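# Fill the carton's empty cell with a steel-table bottle

## Task

Find the row of the carton whose final cell has no bottle, take a bottle from the steel table, set it into that vacant cell, and open the gripper so the bottle is released and stays there.

## Robot and tools

Robot: two arms, left_arm and right_arm, each with a parallel two-finger gripper. The arm names are labels only and do not match left or right in any picture. Hazards: a bottle may be tugged while held, or a loose item nudged, without warning. Knocking or placing anything off the table counts as failure. Also avoid dropping, slipping, slamming, hard hits, very hard shoves, and arms striking or pressing each other.

Frame: all poses use one scene frame. Its origin sits on the table surface midway between the arms. +x reaches out across the table, +z is up, and left_arm is on the +y side. Positions are in metres. Orientation is a quaternion written w first (qw, qx, qy, qz). In the gripper's own axes, fingers extend along +z and open and close along y. The reported end_effector_position is the point between the finger pads, roughly 1 cm short of the tips. Reported hand positions can be off, more so at long reach. Arms tend to settle a centimetre or more from the command, usually low, so aim slightly high.

Row layout: one row is 16 numbers covering both arms, even if one arm is idle. Order: left_arm x, y, z, qw, qx, qy, qz, opening, then right_arm in the same order. Position and quaternion are an absolute target in the scene frame, not an offset. Opening runs from -1 (closed) to +1 (fully open, 0.094 m). A row may carry 12 extra numbers (28 total): stiffness scales from 0 to 1 for each joint, left_arm's six then right_arm's six, in Joint positions order. Each scale multiplies that joint's position gain and lasts until replaced. To keep a gripper's orientation fixed, repeat the same quaternion every time rather than copying the slightly drifting reported one. To park an arm, resend the full pose from the last result before it stopped, plus the opening it should keep.

execute_actions(actions): a list of up to 15 actions. Each action is a list of up to 15 rows, each row played for one 1/30 s control step. If there are fewer rows, the last one repeats to fill the 15 steps. An empty list just returns the current state and images. An action is rejected for both arms if any target lies over 0.6 m from that gripper's current position along any of the gripper's own axes. If any action is malformed, or the first one fails that check against the latest reported state, nothing runs. At every step the command is clipped to within 70 mm and 16 degrees of the measured pose, so far targets take several actions. After an action an arm continues only as far as its last clipped pose.

move(target, speed, blocking): target is one row as above, an absolute pose per arm. Each gripper travels in a straight line toward it, all paths finishing together. A move lasts 0.5 to 10 s and is cut off at 10 s. Rotation takes the shorter direction. speed is the peak path speed in m/s, from 0.002 to 0.5, default 0.25, and turning is capped at twice that value in rad/s. The opening is applied when the move starts. Moves do not avoid obstacles or the other arm. Grippers lag, may wander, and can exceed speed, especially near full extension. Faster contact hits harder, and aiming further past a contact presses harder. With blocking=false you get a result after 0.5 s while motion continues. Until a result shows that move finished, execute_actions and further moves are refused, so use wait or stop first. The result adds a "move:" line giving the ending (done, off_target, moving, held, fault, ...), each gripper's distance from its target, and the limits that acted. limits=paced means a commanded pose was clipped. limits=held means a check blocked some steps, after which the arm may briefly move far faster than speed. If the ending names one arm only, the other finished at rest.

wait(seconds): 0 to 10 s, arms keep their last command, a running move carries on, and it returns early when that move ends. stop(): brakes a running move; it needs stopping distance, and the fingers keep moving. zoom_image(camera, region): enlarges part of a camera's latest image. region is [x0, y0, x1, y1] in pixels with the origin at top left, at most 504 by 504. Cameras, each 504x504: cam_head_left, cam_head_right, cam_high, cam_low, cam_left_wrist, cam_right_wrist. finished_scene(scene): ends the given scene, passed as an integer, after the last command has been held. It is final and reports success, so release the bottle and confirm it is settled first.

Result lines: the state line lists each gripper's pose as left_arm: ... | right_arm: .... "Hand target" lines show the pose the controller is currently steering toward. grip_measured is the finger opening on the command scale; each gripper may read up to about 1 mm off, by a constant amount. The last entry in Joint positions is the opening in metres. Action calls list step readings, and HELD tags steps where an arm was held back. "pose unreachable" means the clearance check altered or blocked that arm's command. FAULT lines report a fault stop. Joint limits (rad), base to gripper: waist -2.618 to 3.054, shoulder 0.000 to 3.142, elbow 0.000 to 3.142, wrist pitch -1.571 to 1.571, wrist yaw -1.571 to 1.571, wrist roll -2.094 to 2.094. The elbow cannot fully straighten.

Gripping: to hold, command an opening below grip_measured. About 0.03 below grips firmly; a smaller margin grips more gently. Pad force peaks around 50 to 62 N, lower on some grippers and on parts thinner than about 2 mm, with a short spike at first contact. Holding loads heats motors, even during pauses. MOTOR HOT appears from 75 °C. At 90 °C that arm halts for 10 seconds. At 100 °C the arm goes limp and drops what it holds. Both stops appear as OVER-TEMPERATURE FAULT lines, so don't hold the bottle longer than needed. The robot holds its last command while you are composing a reply.

Each tool is called after "Emit:" as name(argument=value, ...), one argument or row to a line, values as JSON.

## Session

Emit:
execute_actions(
  actions=[],
)

Scene clock: 0.00 s.
left_arm: end_effector_position=(+0.5283, +0.0880, +0.2692) grip_measured=+1.000 end_effector_quat_wxyz=(+0.524, -0.108, +0.843, -0.059) | right_arm: end_effector_position=(+0.3584, -0.5783, +0.1548) grip_measured=+1.000 end_effector_quat_wxyz=(+0.102, +0.773, +0.543, +0.311)
Joint positions: left_arm=[-0.445  1.923  1.743 -0.313 -0.345 -0.419  0.094] | right_arm=[-0.784  1.735  1.424 -0.922 -0.588  1.205  0.094]
Joint velocities: left_arm=[-0.022  0.002 -0.012 -0.066  0.022 -0.037  0.   ] | right_arm=[-0.002  0.002 -0.007  0.007  0.081  0.11   0.   ]
Motor temperatures (°C, as the motors report them): left_arm=[23 23 22 24 22 25] | right_arm=[24 22 24 24 24 24]
Hand target (left_arm): +0.527, +0.089, +0.266; +0.518, -0.107, +0.847, -0.054
Hand target (right_arm): +0.359, -0.578, +0.159; +0.106, +0.771, +0.545, +0.313
Joint stiffness scale: left_arm=[1. 1. 1. 1. 1. 1.] | right_arm=[1. 1. 1. 1. 1. 1.]

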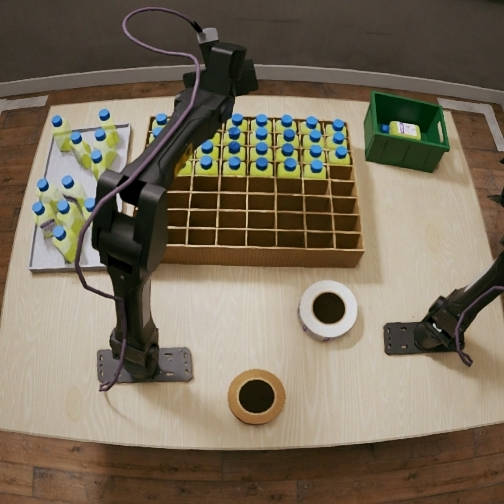

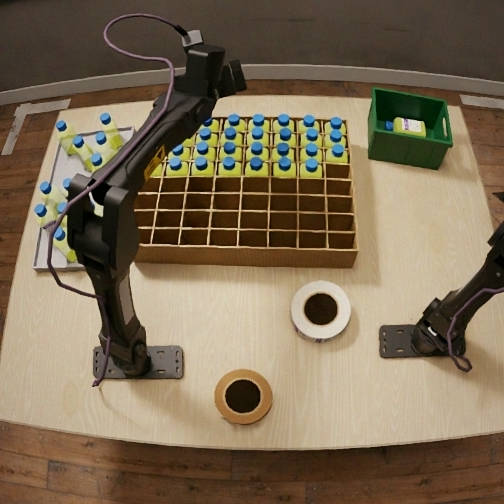

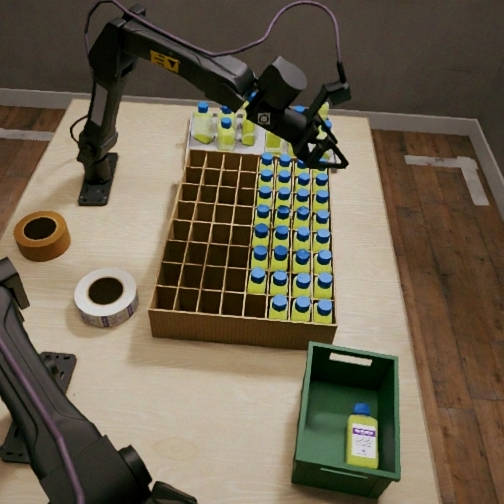

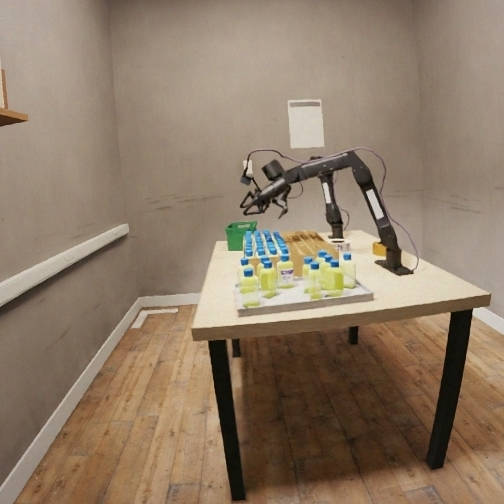

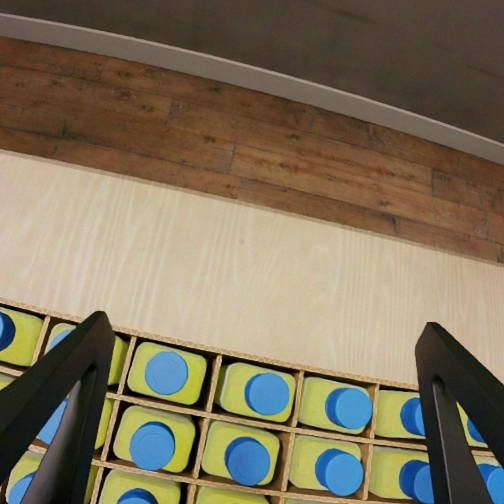

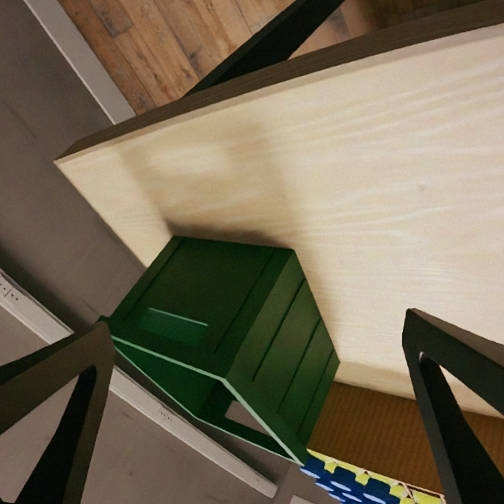

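Emit:
zoom_image(
  camera="cam_head_left",
  region=[0, 80, 252, 290],
)

Emit:
zoom_image(
  camera="cam_head_left",
  region=[200, 80, 460, 290],
)

Emit:
zoom_image(
  camera="cam_low",
  region=[200, 200, 420, 330],
)

Emit:
zoom_image(
  camera="cam_high",
  region=[140, 80, 400, 350],
)

Region (0, 80, 252, 290) of cam_head_left's 504x504 image, scaled by 2.000, with more detail than that image has.

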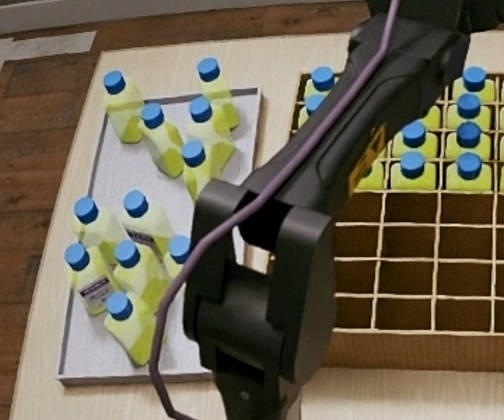

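Region (200, 80, 460, 290) of cam_head_left's 504x504 image, scaled by 1.938, with more detail than that image has; it fills the top 407 rows of this view, and the rest is white.

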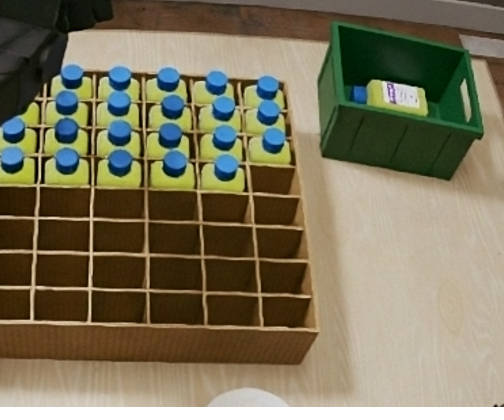

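Region (200, 200, 420, 330) of cam_low's 504x504 image, scaled by 2.291, with more detail than that image has; it fills the top 298 rows of this view, and the rest is white.

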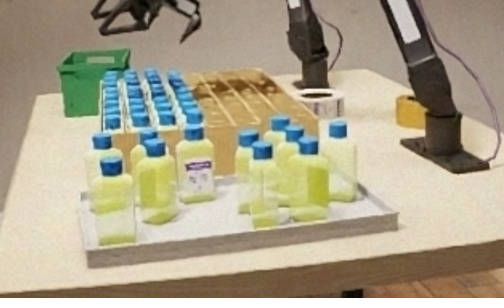

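Region (140, 80, 400, 350) of cam_high's 504x504 image, scaled by 1.867, with more detail than that image has; it fills the left 485 columns of this view, and the rest is white.

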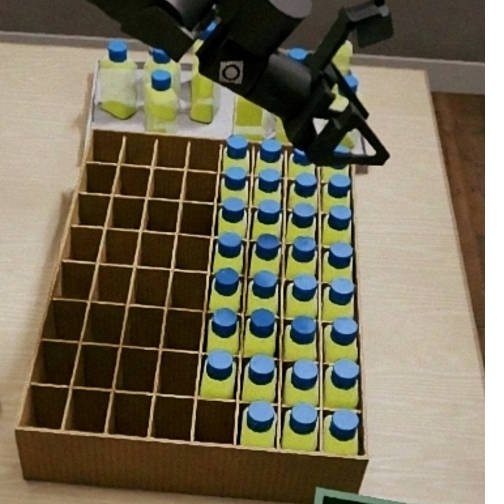

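Emit:
move(
  target=[0.42, -0.10, 0.28, 0, 0, 1, 0, 1, 0.3584, -0.5783, 0.1548, 0.102, 0.773, 0.543, 0.311, 1],
  speed=0.3,
)

Scene clock: 6.80 s.
left_arm: end_effector_position=(+0.4170, -0.1021, +0.2796) grip_measured=+1.000 end_effector_quat_wxyz=(+0.285, +0.020, +0.938, -0.194) | right_arm: end_effector_position=(+0.3584, -0.5783, +0.1548) grip_measured=+1.000 end_effector_quat_wxyz=(+0.102, +0.773, +0.543, +0.311)
Joint positions: left_arm=[-0.739  2.375  2.859 -1.35  -0.029 -0.611  0.094] | right_arm=[-0.784  1.735  1.424 -0.922 -0.588  1.205  0.094]
Joint velocities: left_arm=[-0.017 -0.002 -0.012 -0.066  0.051  0.022  0.   ] | right_arm=[ 0.002 -0.002  0.012  0.022  0.007  0.051  0.   ]
Motor temperatures (°C, as the motors report them): left_arm=[23 25 22 25 22 25] | right_arm=[24 23 25 24 24 24]
Hand target (left_arm): +0.421, -0.100, +0.278; +0.283, +0.014, +0.939, -0.198
Hand target (right_arm): +0.358, -0.578, +0.155; +0.102, +0.773, +0.543, +0.311
Off the commanded pose (left_arm): 0.004 m, 40 deg; orientation clipped at the last step of the last action.
Off the commanded pose (right_arm): 0.000 m, 0 deg.
Joint stiffness scale: left_arm=[1. 1. 1. 1. 1. 1.] | right_arm=[1. 1. 1. 1. 1. 1.]
elbow stopped short (left arm): the move would have taken joint 3 (elbow) straighter than the controller allows; a more bent joint 3 avoids this.
move: off_target (left_arm); limits=paced

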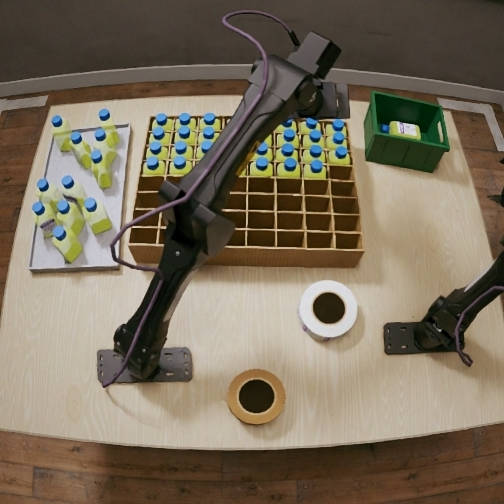

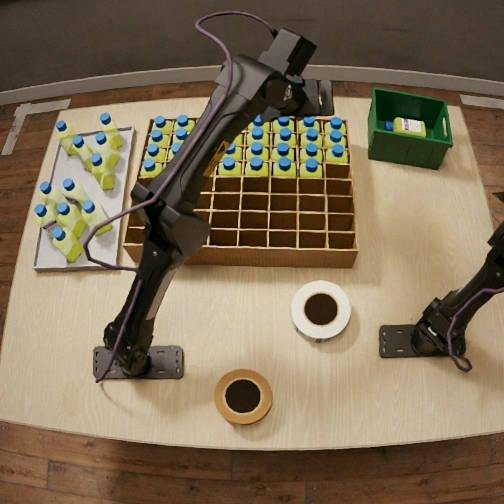

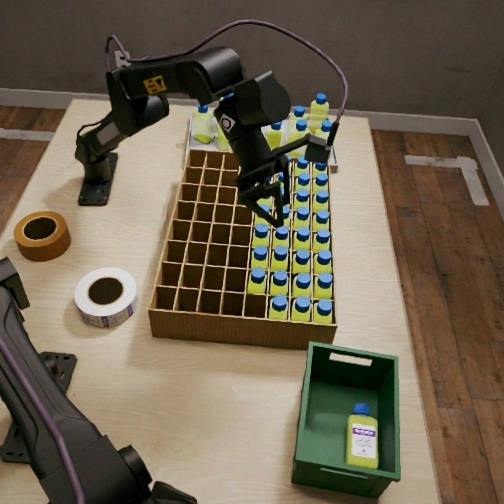

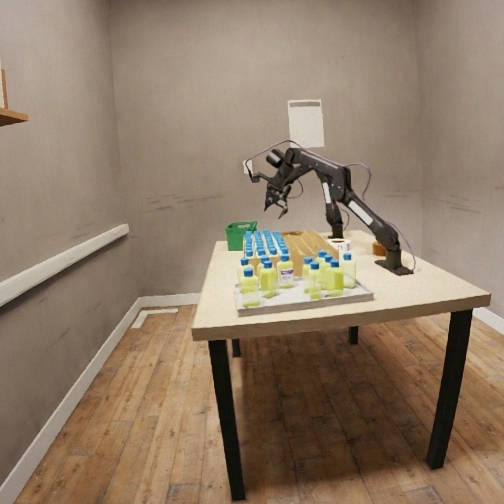

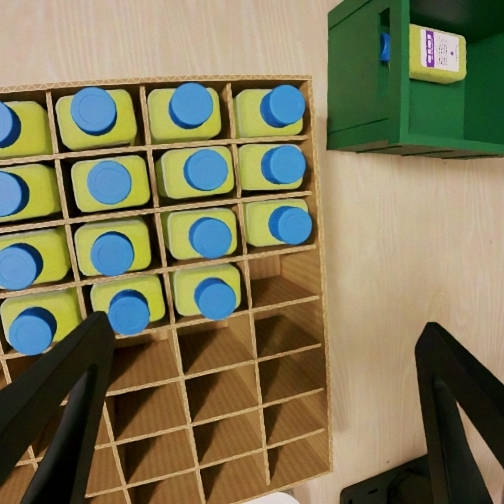

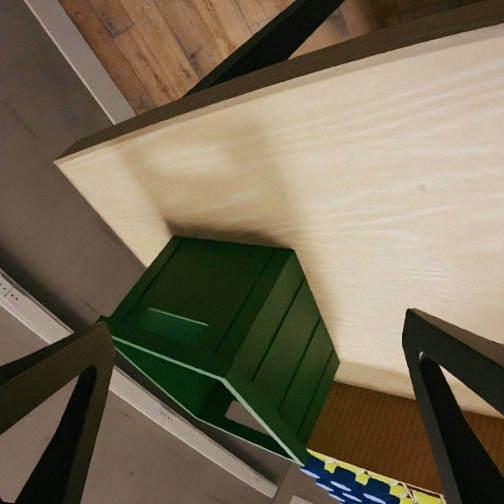

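Emit:
move(
  target=[0.33, 0.47, 0.30, 0, 0, 1, 0, 1, 0.3584, -0.5783, 0.1548, 0.102, 0.773, 0.543, 0.311, 1],
  speed=0.35,
)

Scene clock: 11.40 s.
left_arm: end_effector_position=(+0.3216, +0.4688, +0.2965) grip_measured=+1.000 end_effector_quat_wxyz=(+0.180, -0.011, +0.976, +0.122) | right_arm: end_effector_position=(+0.3584, -0.5783, +0.1548) grip_measured=+1.000 end_effector_quat_wxyz=(+0.102, +0.773, +0.543, +0.311)
Joint positions: left_arm=[ 0.501  1.939  2.368 -1.561 -0.015  0.555  0.094] | right_arm=[-0.784  1.735  1.424 -0.922 -0.588  1.205  0.094]
Joint velocities: left_arm=[-0.032  0.002  0.002  0.007 -0.007 -0.022  0.   ] | right_arm=[ 0.002 -0.012  0.002 -0.022 -0.022  0.037  0.   ]
Motor temperatures (°C, as the motors report them): left_arm=[23 25 23 25 22 25] | right_arm=[24 24 25 25 24 24]
Hand target (left_arm): +0.324, +0.466, +0.297; +0.176, -0.003, +0.976, +0.125
Hand target (right_arm): +0.358, -0.578, +0.155; +0.102, +0.773, +0.543, +0.311
Off the commanded pose (left_arm): 0.009 m, 25 deg; orientation clipped at the last step of the last action.
Off the commanded pose (right_arm): 0.000 m, 0 deg.
Joint stiffness scale: left_arm=[1. 1. 1. 1. 1. 1.] | right_arm=[1. 1. 1. 1. 1. 1.]
joint sent to its limit (left arm) — the command would take joint 4 (wrist pitch) past its lower limit, so that joint was sent only as far as its limit.
move: off_target (left_arm); limits=paced

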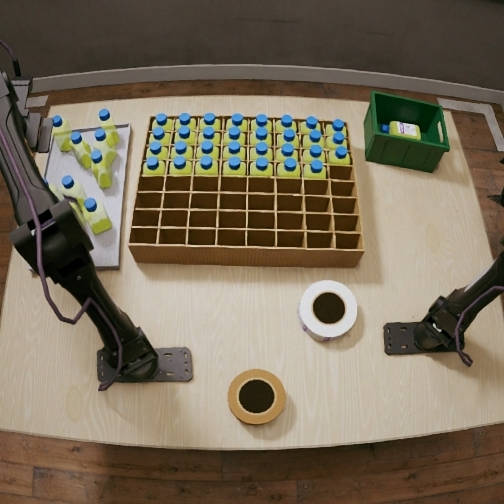

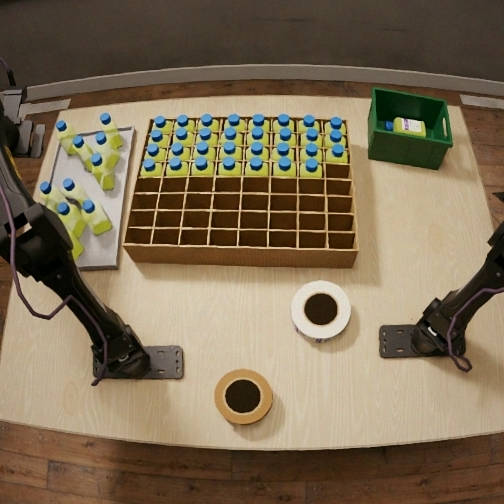

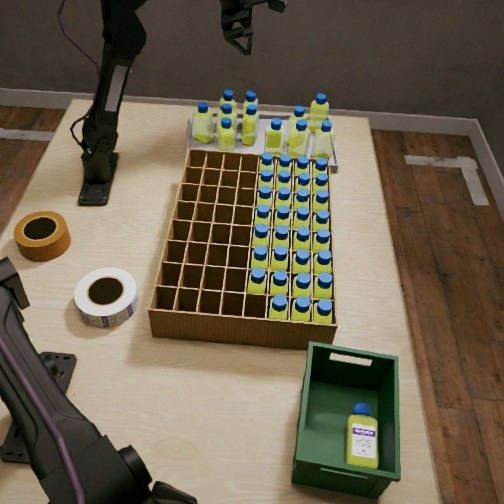

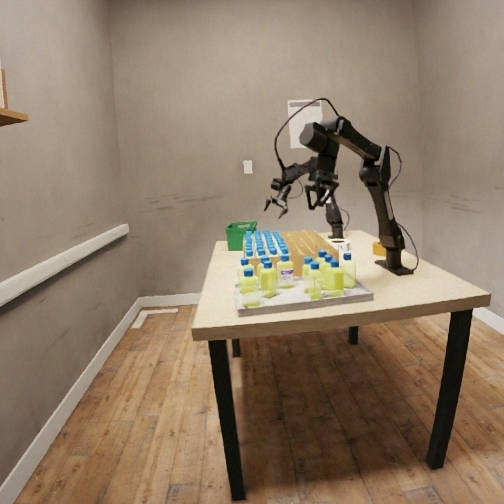

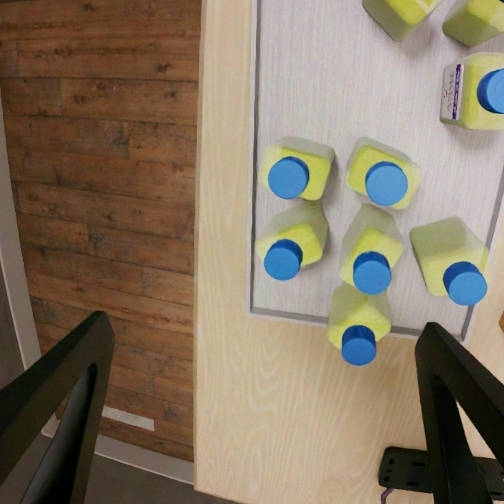

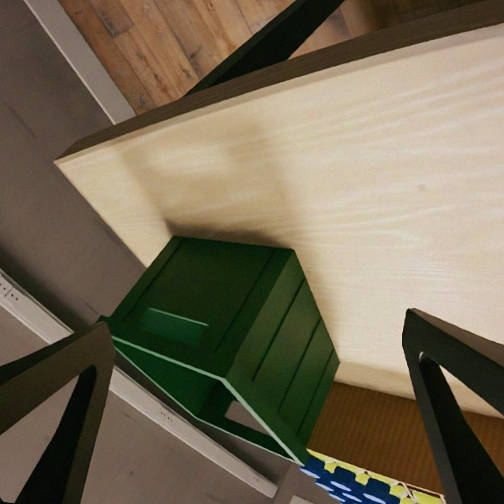

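Emit:
move(
  target=[0.33, 0.40, 0.22, 0, 0, 1, 0, 1, 0.3584, -0.5783, 0.1548, 0.102, 0.773, 0.543, 0.311, 1],
  speed=0.25,
)

Scene clock: 13.93 s.
left_arm: end_effector_position=(+0.3334, +0.4077, +0.2273) grip_measured=+1.000 end_effector_quat_wxyz=(+0.092, +0.001, +0.995, +0.048) | right_arm: end_effector_position=(+0.3584, -0.5783, +0.1548) grip_measured=+1.000 end_effector_quat_wxyz=(+0.102, +0.773, +0.543, +0.311)
Joint positions: left_arm=[ 0.357  1.956  2.155 -1.562 -0.011  0.435  0.094] | right_arm=[-0.784  1.735  1.424 -0.922 -0.588  1.205  0.094]
Joint velocities: left_arm=[ 0.007  0.017 -0.002 -0.022 -0.022 -0.037  0.   ] | right_arm=[-0.017  0.007 -0.007  0.022 -0.022 -0.022  0.   ]
Motor temperatures (°C, as the motors report them): left_arm=[23 26 23 25 22 25] | right_arm=[24 24 25 25 24 24]
Hand target (left_arm): +0.332, +0.401, +0.219; +0.078, +0.002, +0.996, +0.035
Hand target (right_arm): +0.358, -0.578, +0.155; +0.102, +0.773, +0.543, +0.311
Off the commanded pose (left_arm): 0.011 m, 12 deg.
Off the commanded pose (right_arm): 0.000 m, 0 deg.
Joint stiffness scale: left_arm=[1. 1. 1. 1. 1. 1.] | right_arm=[1. 1. 1. 1. 1. 1.]
joint sent to its limit (left arm) — the command would take joint 4 (wrist pitch) past its lower limit, so that joint was sent only as far as its limit.
move: off_target (left_arm)

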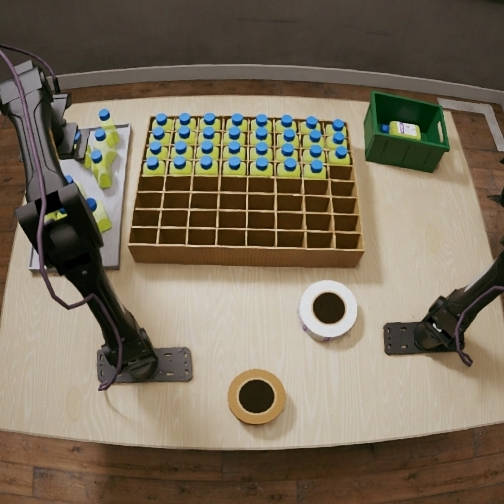

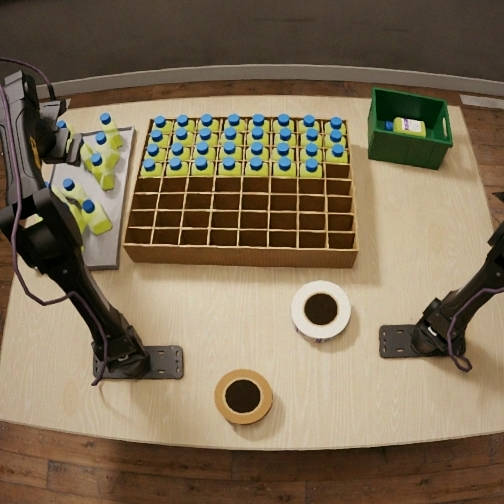

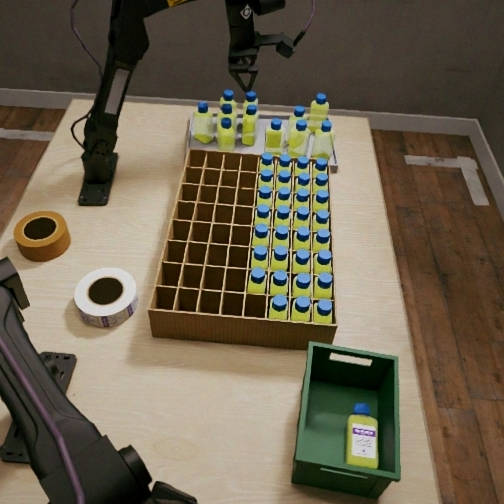

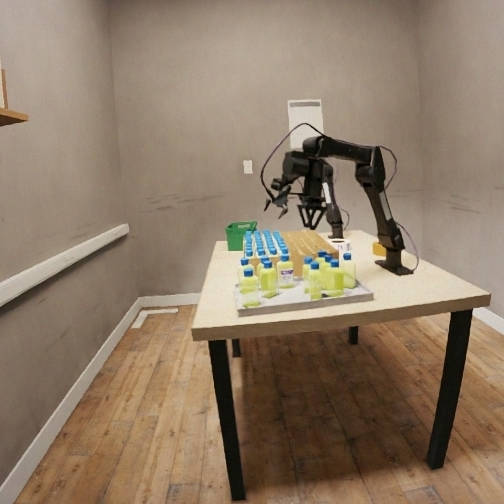

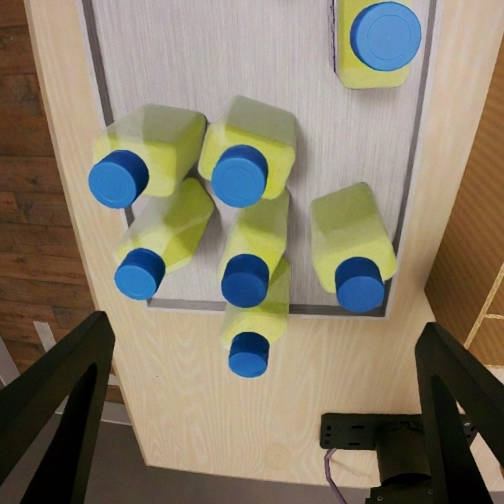

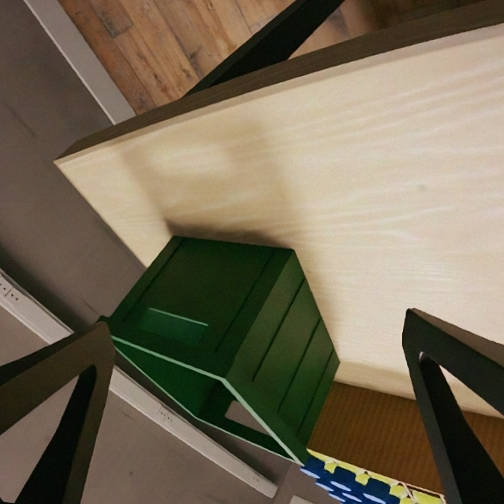

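Emit:
move(
  target=[0.32, 0.367, 0.175, 0, 0, 1, 0, 1, 0.3584, -0.5783, 0.1548, 0.102, 0.773, 0.543, 0.311, 1],
  speed=0.2,
)

Scene clock: 17.13 s.
left_arm: end_effector_position=(+0.3237, +0.3737, +0.1808) grip_measured=+1.000 end_effector_quat_wxyz=(+0.016, +0.001, +1.000, +0.010) | right_arm: end_effector_position=(+0.3584, -0.5783, +0.1548) grip_measured=+1.000 end_effector_quat_wxyz=(+0.102, +0.773, +0.543, +0.311)
Joint positions: left_arm=[ 0.287  1.976  2.008 -1.565 -0.008  0.363  0.094] | right_arm=[-0.784  1.735  1.424 -0.922 -0.588  1.205  0.094]
Joint velocities: left_arm=[-0.012  0.002  0.002 -0.037 -0.037 -0.081  0.   ] | right_arm=[-0.002 -0.017  0.007  0.037 -0.066 -0.022  0.   ]
Motor temperatures (°C, as the motors report them): left_arm=[23 26 23 25 22 25] | right_arm=[24 24 25 25 24 24]
Hand target (left_arm): +0.322, +0.368, +0.174; +0.003, +0.001, +1.000, +0.000
Hand target (right_arm): +0.358, -0.578, +0.155; +0.102, +0.773, +0.543, +0.311
Off the commanded pose (left_arm): 0.010 m, 2 deg.
Off the commanded pose (right_arm): 0.000 m, 0 deg.
Joint stiffness scale: left_arm=[1. 1. 1. 1. 1. 1.] | right_arm=[1. 1. 1. 1. 1. 1.]
joint sent to its limit (left arm) — the command would take joint 4 (wrist pitch) past its lower limit, so that joint was sent only as far as its limit.
move: done

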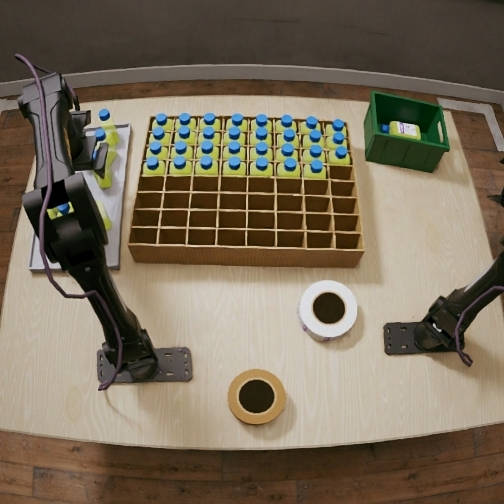

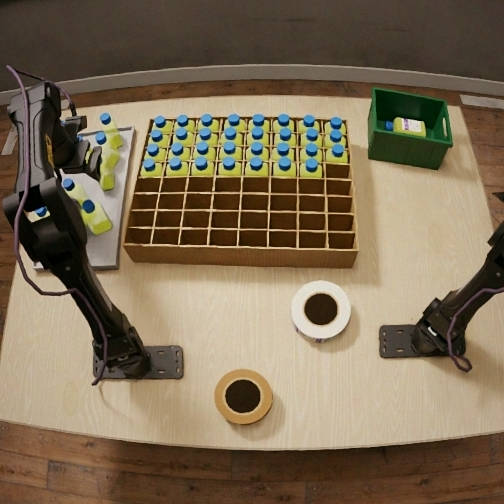

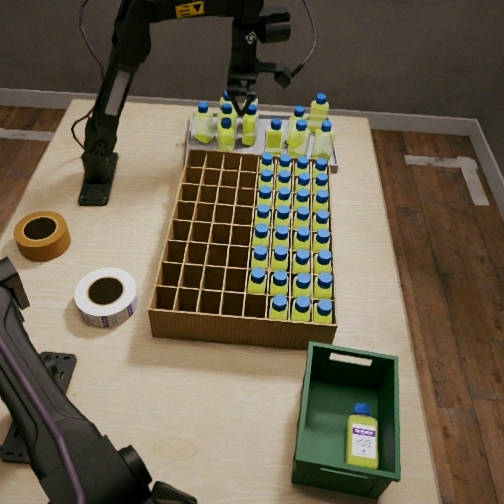

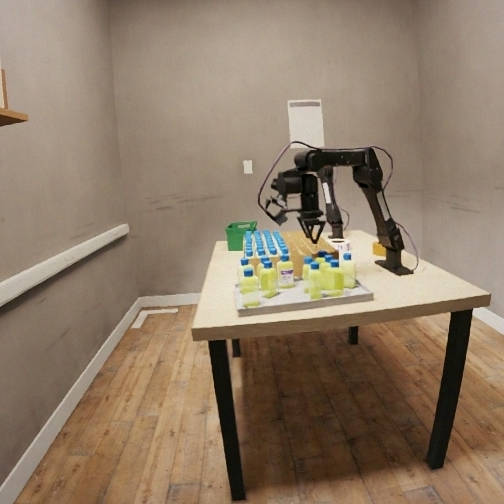

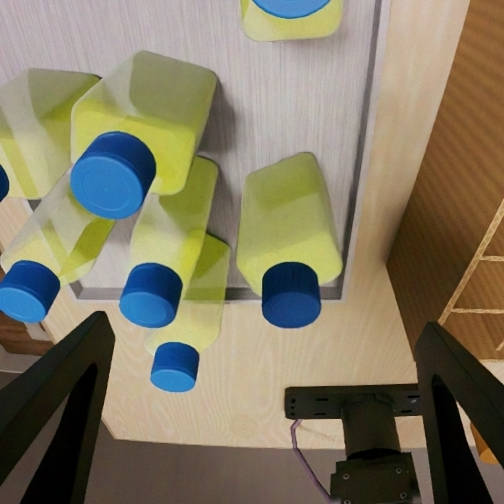

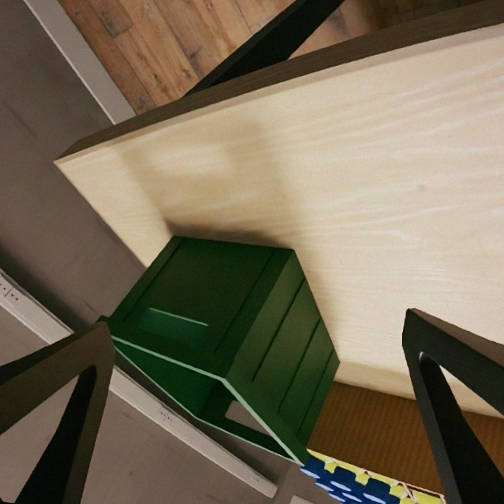

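Emit:
zoom_image(
  camera="cam_high",
  region=[170, 20, 350, 170],
)

Emit:
zoom_image(
  camera="cam_low",
  region=[220, 140, 420, 320],
)

Emit:
zoom_image(
  camera="cam_head_right",
  region=[0, 60, 180, 280],
)

Region (170, 20, 350, 170) of cam_high's 504x504 image, scaled by 2.800, with more detail than that image has.

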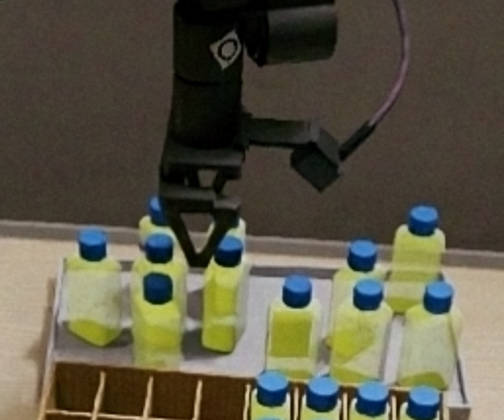

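Region (220, 140, 420, 320) of cam_low's 504x504 image, scaled by 2.520, with more detail than that image has; it fills the top 454 rows of this view, and the rest is white.

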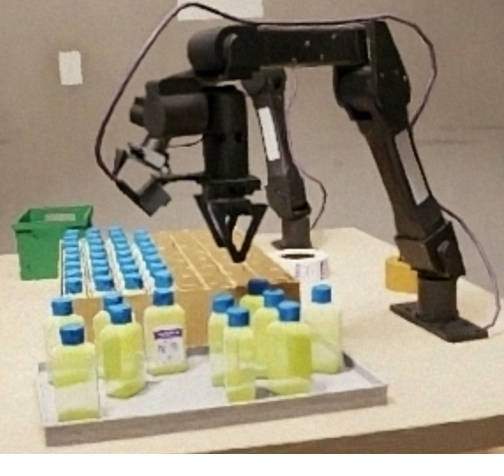

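Region (0, 60, 180, 280) of cam_head_right's 504x504 image, scaled by 2.291, with more detail than that image has; it fills the left 412 columns of this view, and the rest is white.

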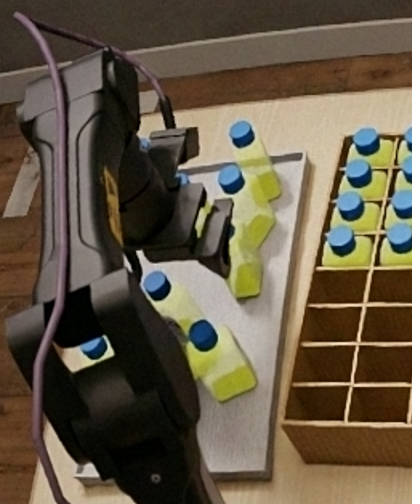

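Emit:
move(
  target=[0.278, 0.356, 0.165, 0, 0, 1, 0, 1, 0.3584, -0.5783, 0.1548, 0.102, 0.773, 0.543, 0.311, 1],
  speed=0.15,
)

Scene clock: 20.43 s.
left_arm: end_effector_position=(+0.2803, +0.3573, +0.1644) grip_measured=+1.000 end_effector_quat_wxyz=(-0.004, -0.000, +1.000, +0.003) | right_arm: end_effector_position=(+0.3584, -0.5783, +0.1548) grip_measured=+1.000 end_effector_quat_wxyz=(+0.102, +0.773, +0.543, +0.311)
Joint positions: left_arm=[ 0.287  1.809  1.718 -1.486 -0.008  0.36   0.094] | right_arm=[-0.784  1.735  1.424 -0.922 -0.588  1.205  0.094]
Joint velocities: left_arm=[ 0.012 -0.022  0.002  0.066  0.007  0.022  0.   ] | right_arm=[-0.007  0.002 -0.007 -0.022  0.081  0.022  0.   ]
Motor temperatures (°C, as the motors report them): left_arm=[23 26 23 25 22 25] | right_arm=[24 24 25 25 24 24]
Hand target (left_arm): +0.279, +0.356, +0.164; -0.000, +0.000, +1.000, +0.000
Hand target (right_arm): +0.358, -0.578, +0.155; +0.102, +0.773, +0.543, +0.311
Off the commanded pose (left_arm): 0.003 m, 1 deg.
Off the commanded pose (right_arm): 0.000 m, 0 deg.
Joint stiffness scale: left_arm=[1. 1. 1. 1. 1. 1.] | right_arm=[1. 1. 1. 1. 1. 1.]
move: done

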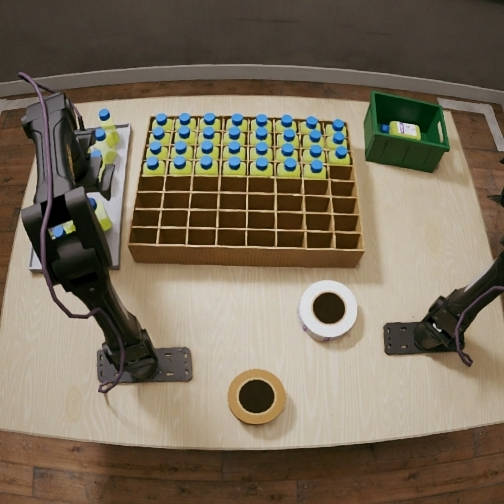

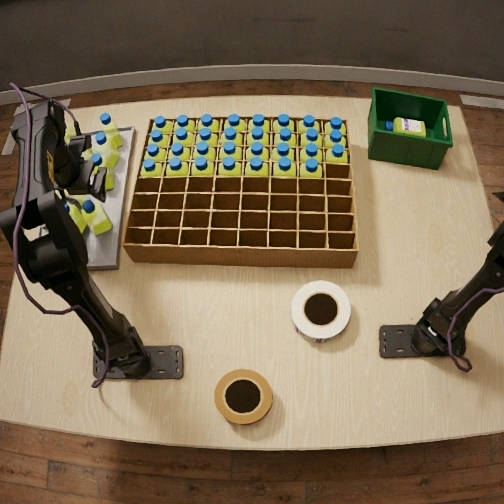

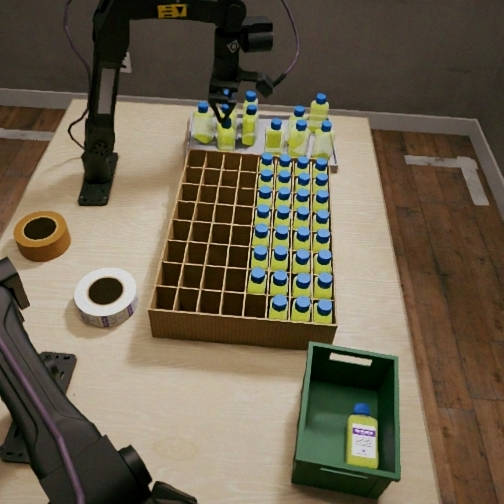

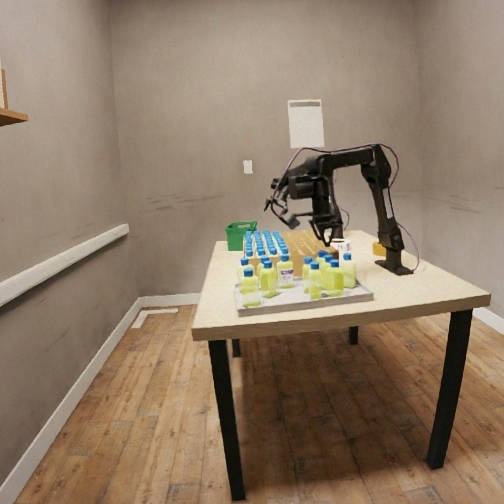

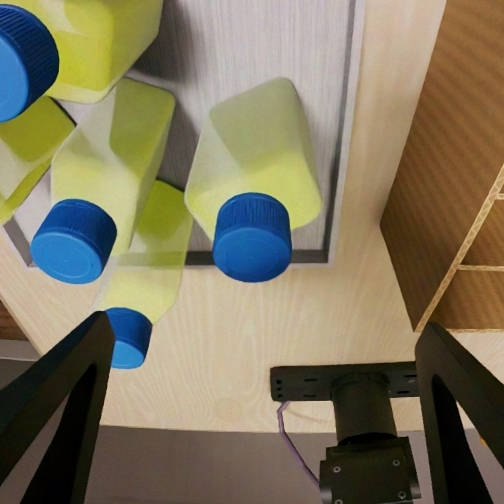

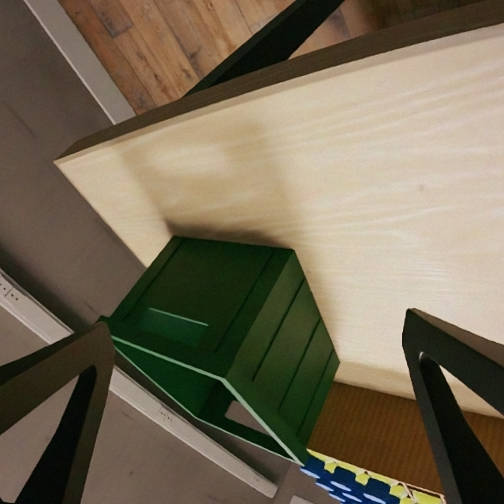

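Emit:
zoom_image(
  camera="cam_high",
  region=[170, 40, 290, 160],
)

Emit:
zoom_image(
  camera="cam_low",
  region=[260, 180, 400, 310],
)

Region (170, 40, 290, 160) of cam_high's 504x504 image, scaled by 4.200, with more detail than that image has.

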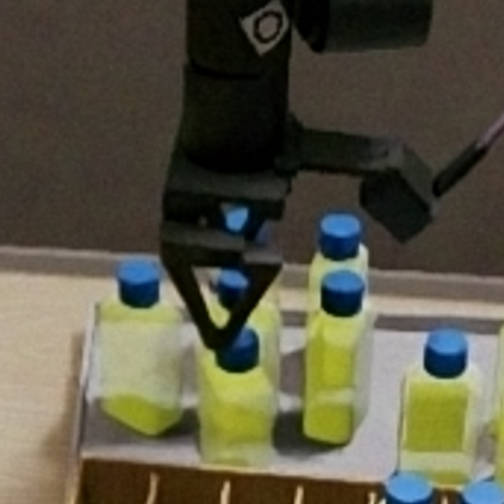

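Region (260, 180, 400, 310) of cam_low's 504x504 image, scaled by 3.600, with more detail than that image has; it fills the top 468 rows of this view, and the rest is white.

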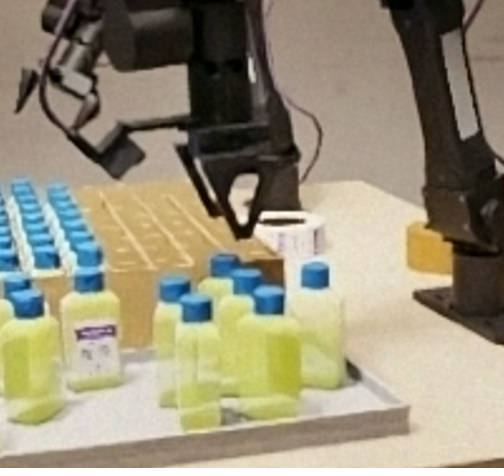

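Emit:
move(
  target=[0.279, 0.360, 0.128, 0, 0, 1, 0, 0.3, 0.3584, -0.5783, 0.1548, 0.102, 0.773, 0.543, 0.311, 1],
  speed=0.08,
)

Scene clock: 22.70 s.
left_arm: end_effector_position=(+0.2821, +0.3580, +0.1274) grip_measured=+0.302 end_effector_quat_wxyz=(-0.006, +0.003, +1.000, +0.002) | right_arm: end_effector_position=(+0.3584, -0.5783, +0.1548) grip_measured=+1.000 end_effector_quat_wxyz=(+0.102, +0.773, +0.543, +0.311)
Joint positions: left_arm=[ 0.287  1.809  1.571 -1.343 -0.008  0.368  0.061] | right_arm=[-0.784  1.735  1.424 -0.922 -0.588  1.205  0.094]
Joint velocities: left_arm=[-0.002  0.022  0.002  0.125  0.007 -0.066  0.001] | right_arm=[-0.027  0.002  0.002  0.007 -0.051 -0.066  0.   ]
Motor temperatures (°C, as the motors report them): left_arm=[23 26 23 25 22 25] | right_arm=[24 25 25 25 24 24]
Hand target (left_arm): +0.280, +0.360, +0.128; -0.000, -0.000, +1.000, +0.000
Hand target (right_arm): +0.358, -0.578, +0.155; +0.102, +0.773, +0.543, +0.311
Off the commanded pose (left_arm): 0.004 m, 1 deg.
Off the commanded pose (right_arm): 0.000 m, 0 deg.
Joint stiffness scale: left_arm=[1. 1. 1. 1. 1. 1.] | right_arm=[1. 1. 1. 1. 1. 1.]
move: done

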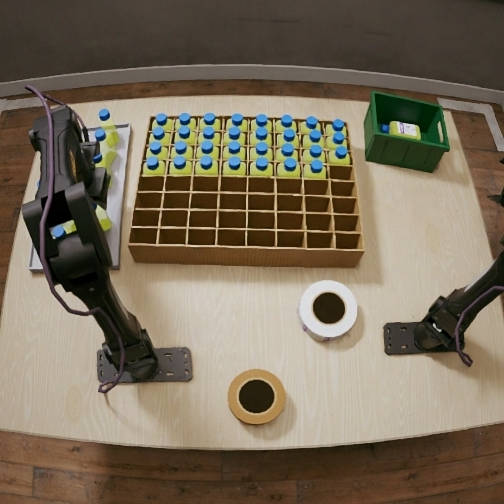

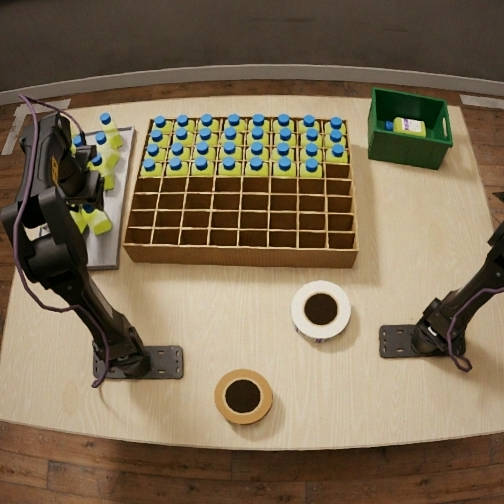

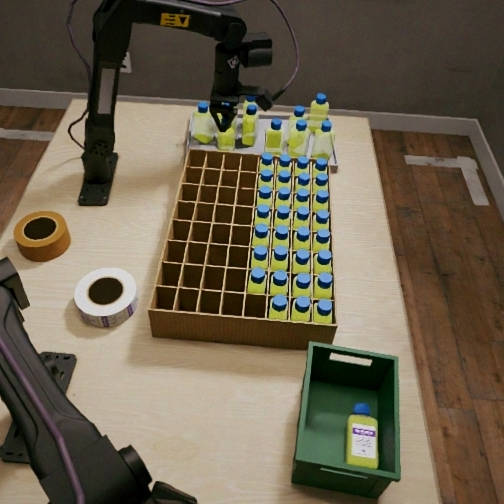

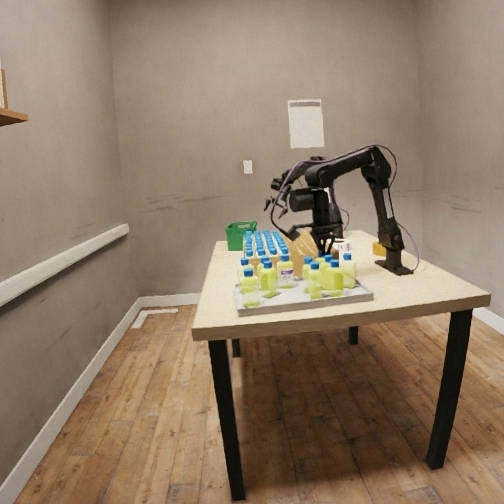

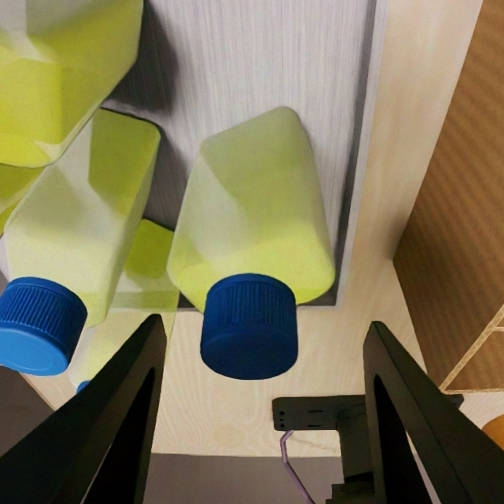

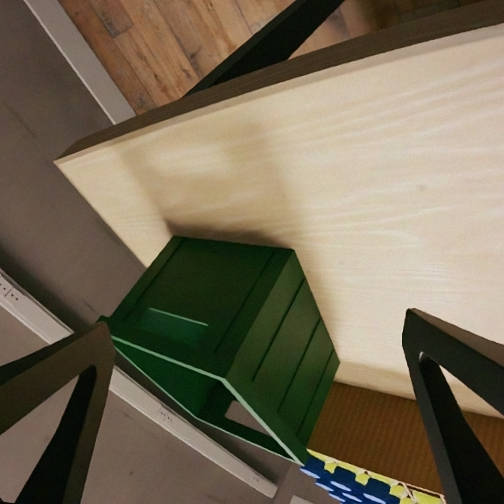

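Emit:
move(
  target=[0.280, 0.365, 0.118, 0, 0, 1, 0, 0.3, 0.3584, -0.5783, 0.1548, 0.102, 0.773, 0.543, 0.311, 1],
  speed=0.05,
)

Scene clock: 24.40 s.
left_arm: end_effector_position=(+0.2823, +0.3634, +0.1202) grip_measured=+0.302 end_effector_quat_wxyz=(-0.002, +0.002, +1.000, +0.004) | right_arm: end_effector_position=(+0.3584, -0.5783, +0.1548) grip_measured=+1.000 end_effector_quat_wxyz=(+0.102, +0.773, +0.543, +0.311)
Joint positions: left_arm=[ 0.302  1.809  1.543 -1.306 -0.008  0.38   0.061] | right_arm=[-0.784  1.735  1.424 -0.922 -0.588  1.205  0.094]
Joint velocities: left_arm=[ 0.007 -0.002 -0.012 -0.022 -0.022  0.007 -0.   ] | right_arm=[-0.002  0.007 -0.012 -0.007  0.007 -0.022  0.   ]
Motor temperatures (°C, as the motors report them): left_arm=[23 26 23 25 22 25] | right_arm=[24 25 25 25 24 24]
Hand target (left_arm): +0.280, +0.365, +0.118; -0.000, +0.000, +1.000, +0.000
Hand target (right_arm): +0.358, -0.578, +0.155; +0.102, +0.773, +0.543, +0.311
Off the commanded pose (left_arm): 0.004 m, 1 deg.
Off the commanded pose (right_arm): 0.000 m, 0 deg.
Joint stiffness scale: left_arm=[1. 1. 1. 1. 1. 1.] | right_arm=[1. 1. 1. 1. 1. 1.]
move: done

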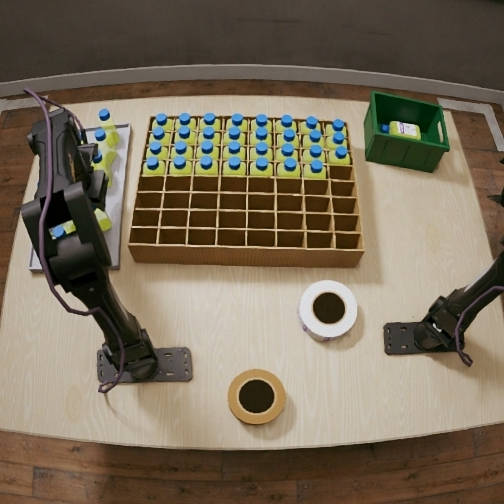

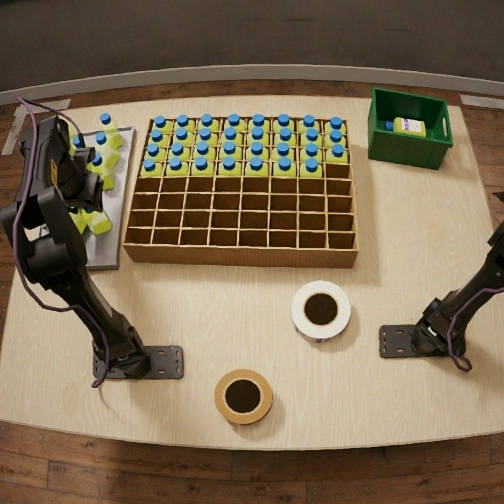

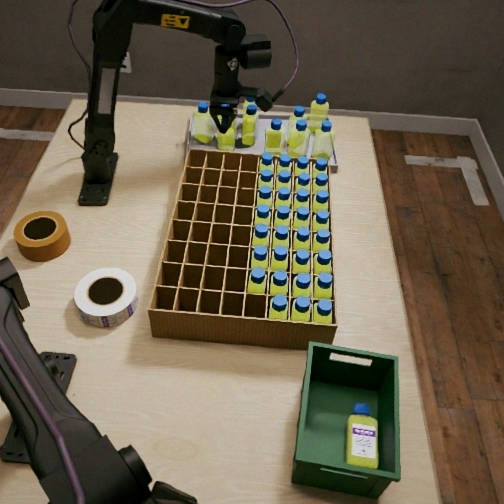

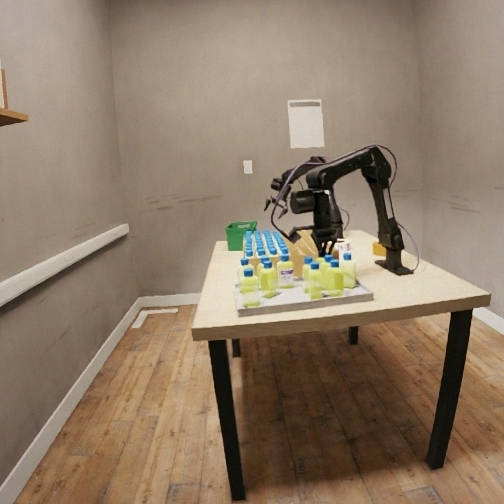

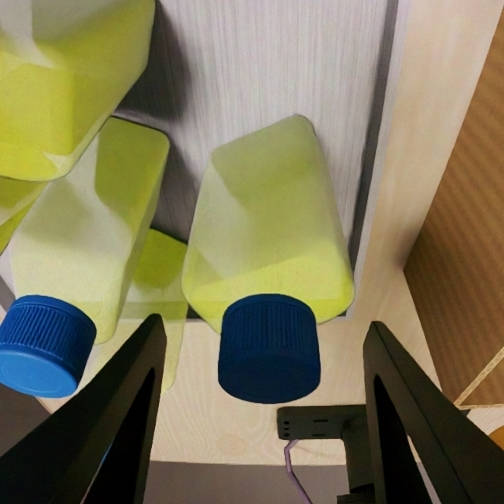

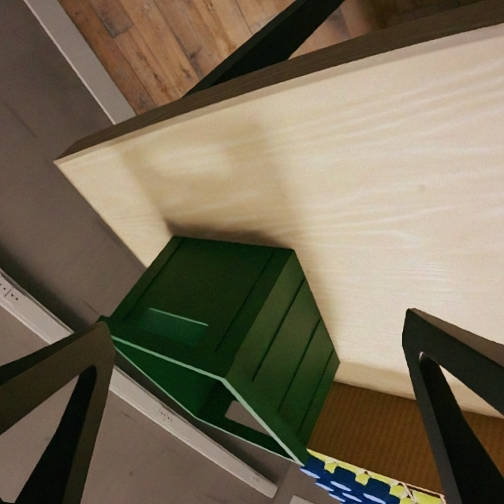

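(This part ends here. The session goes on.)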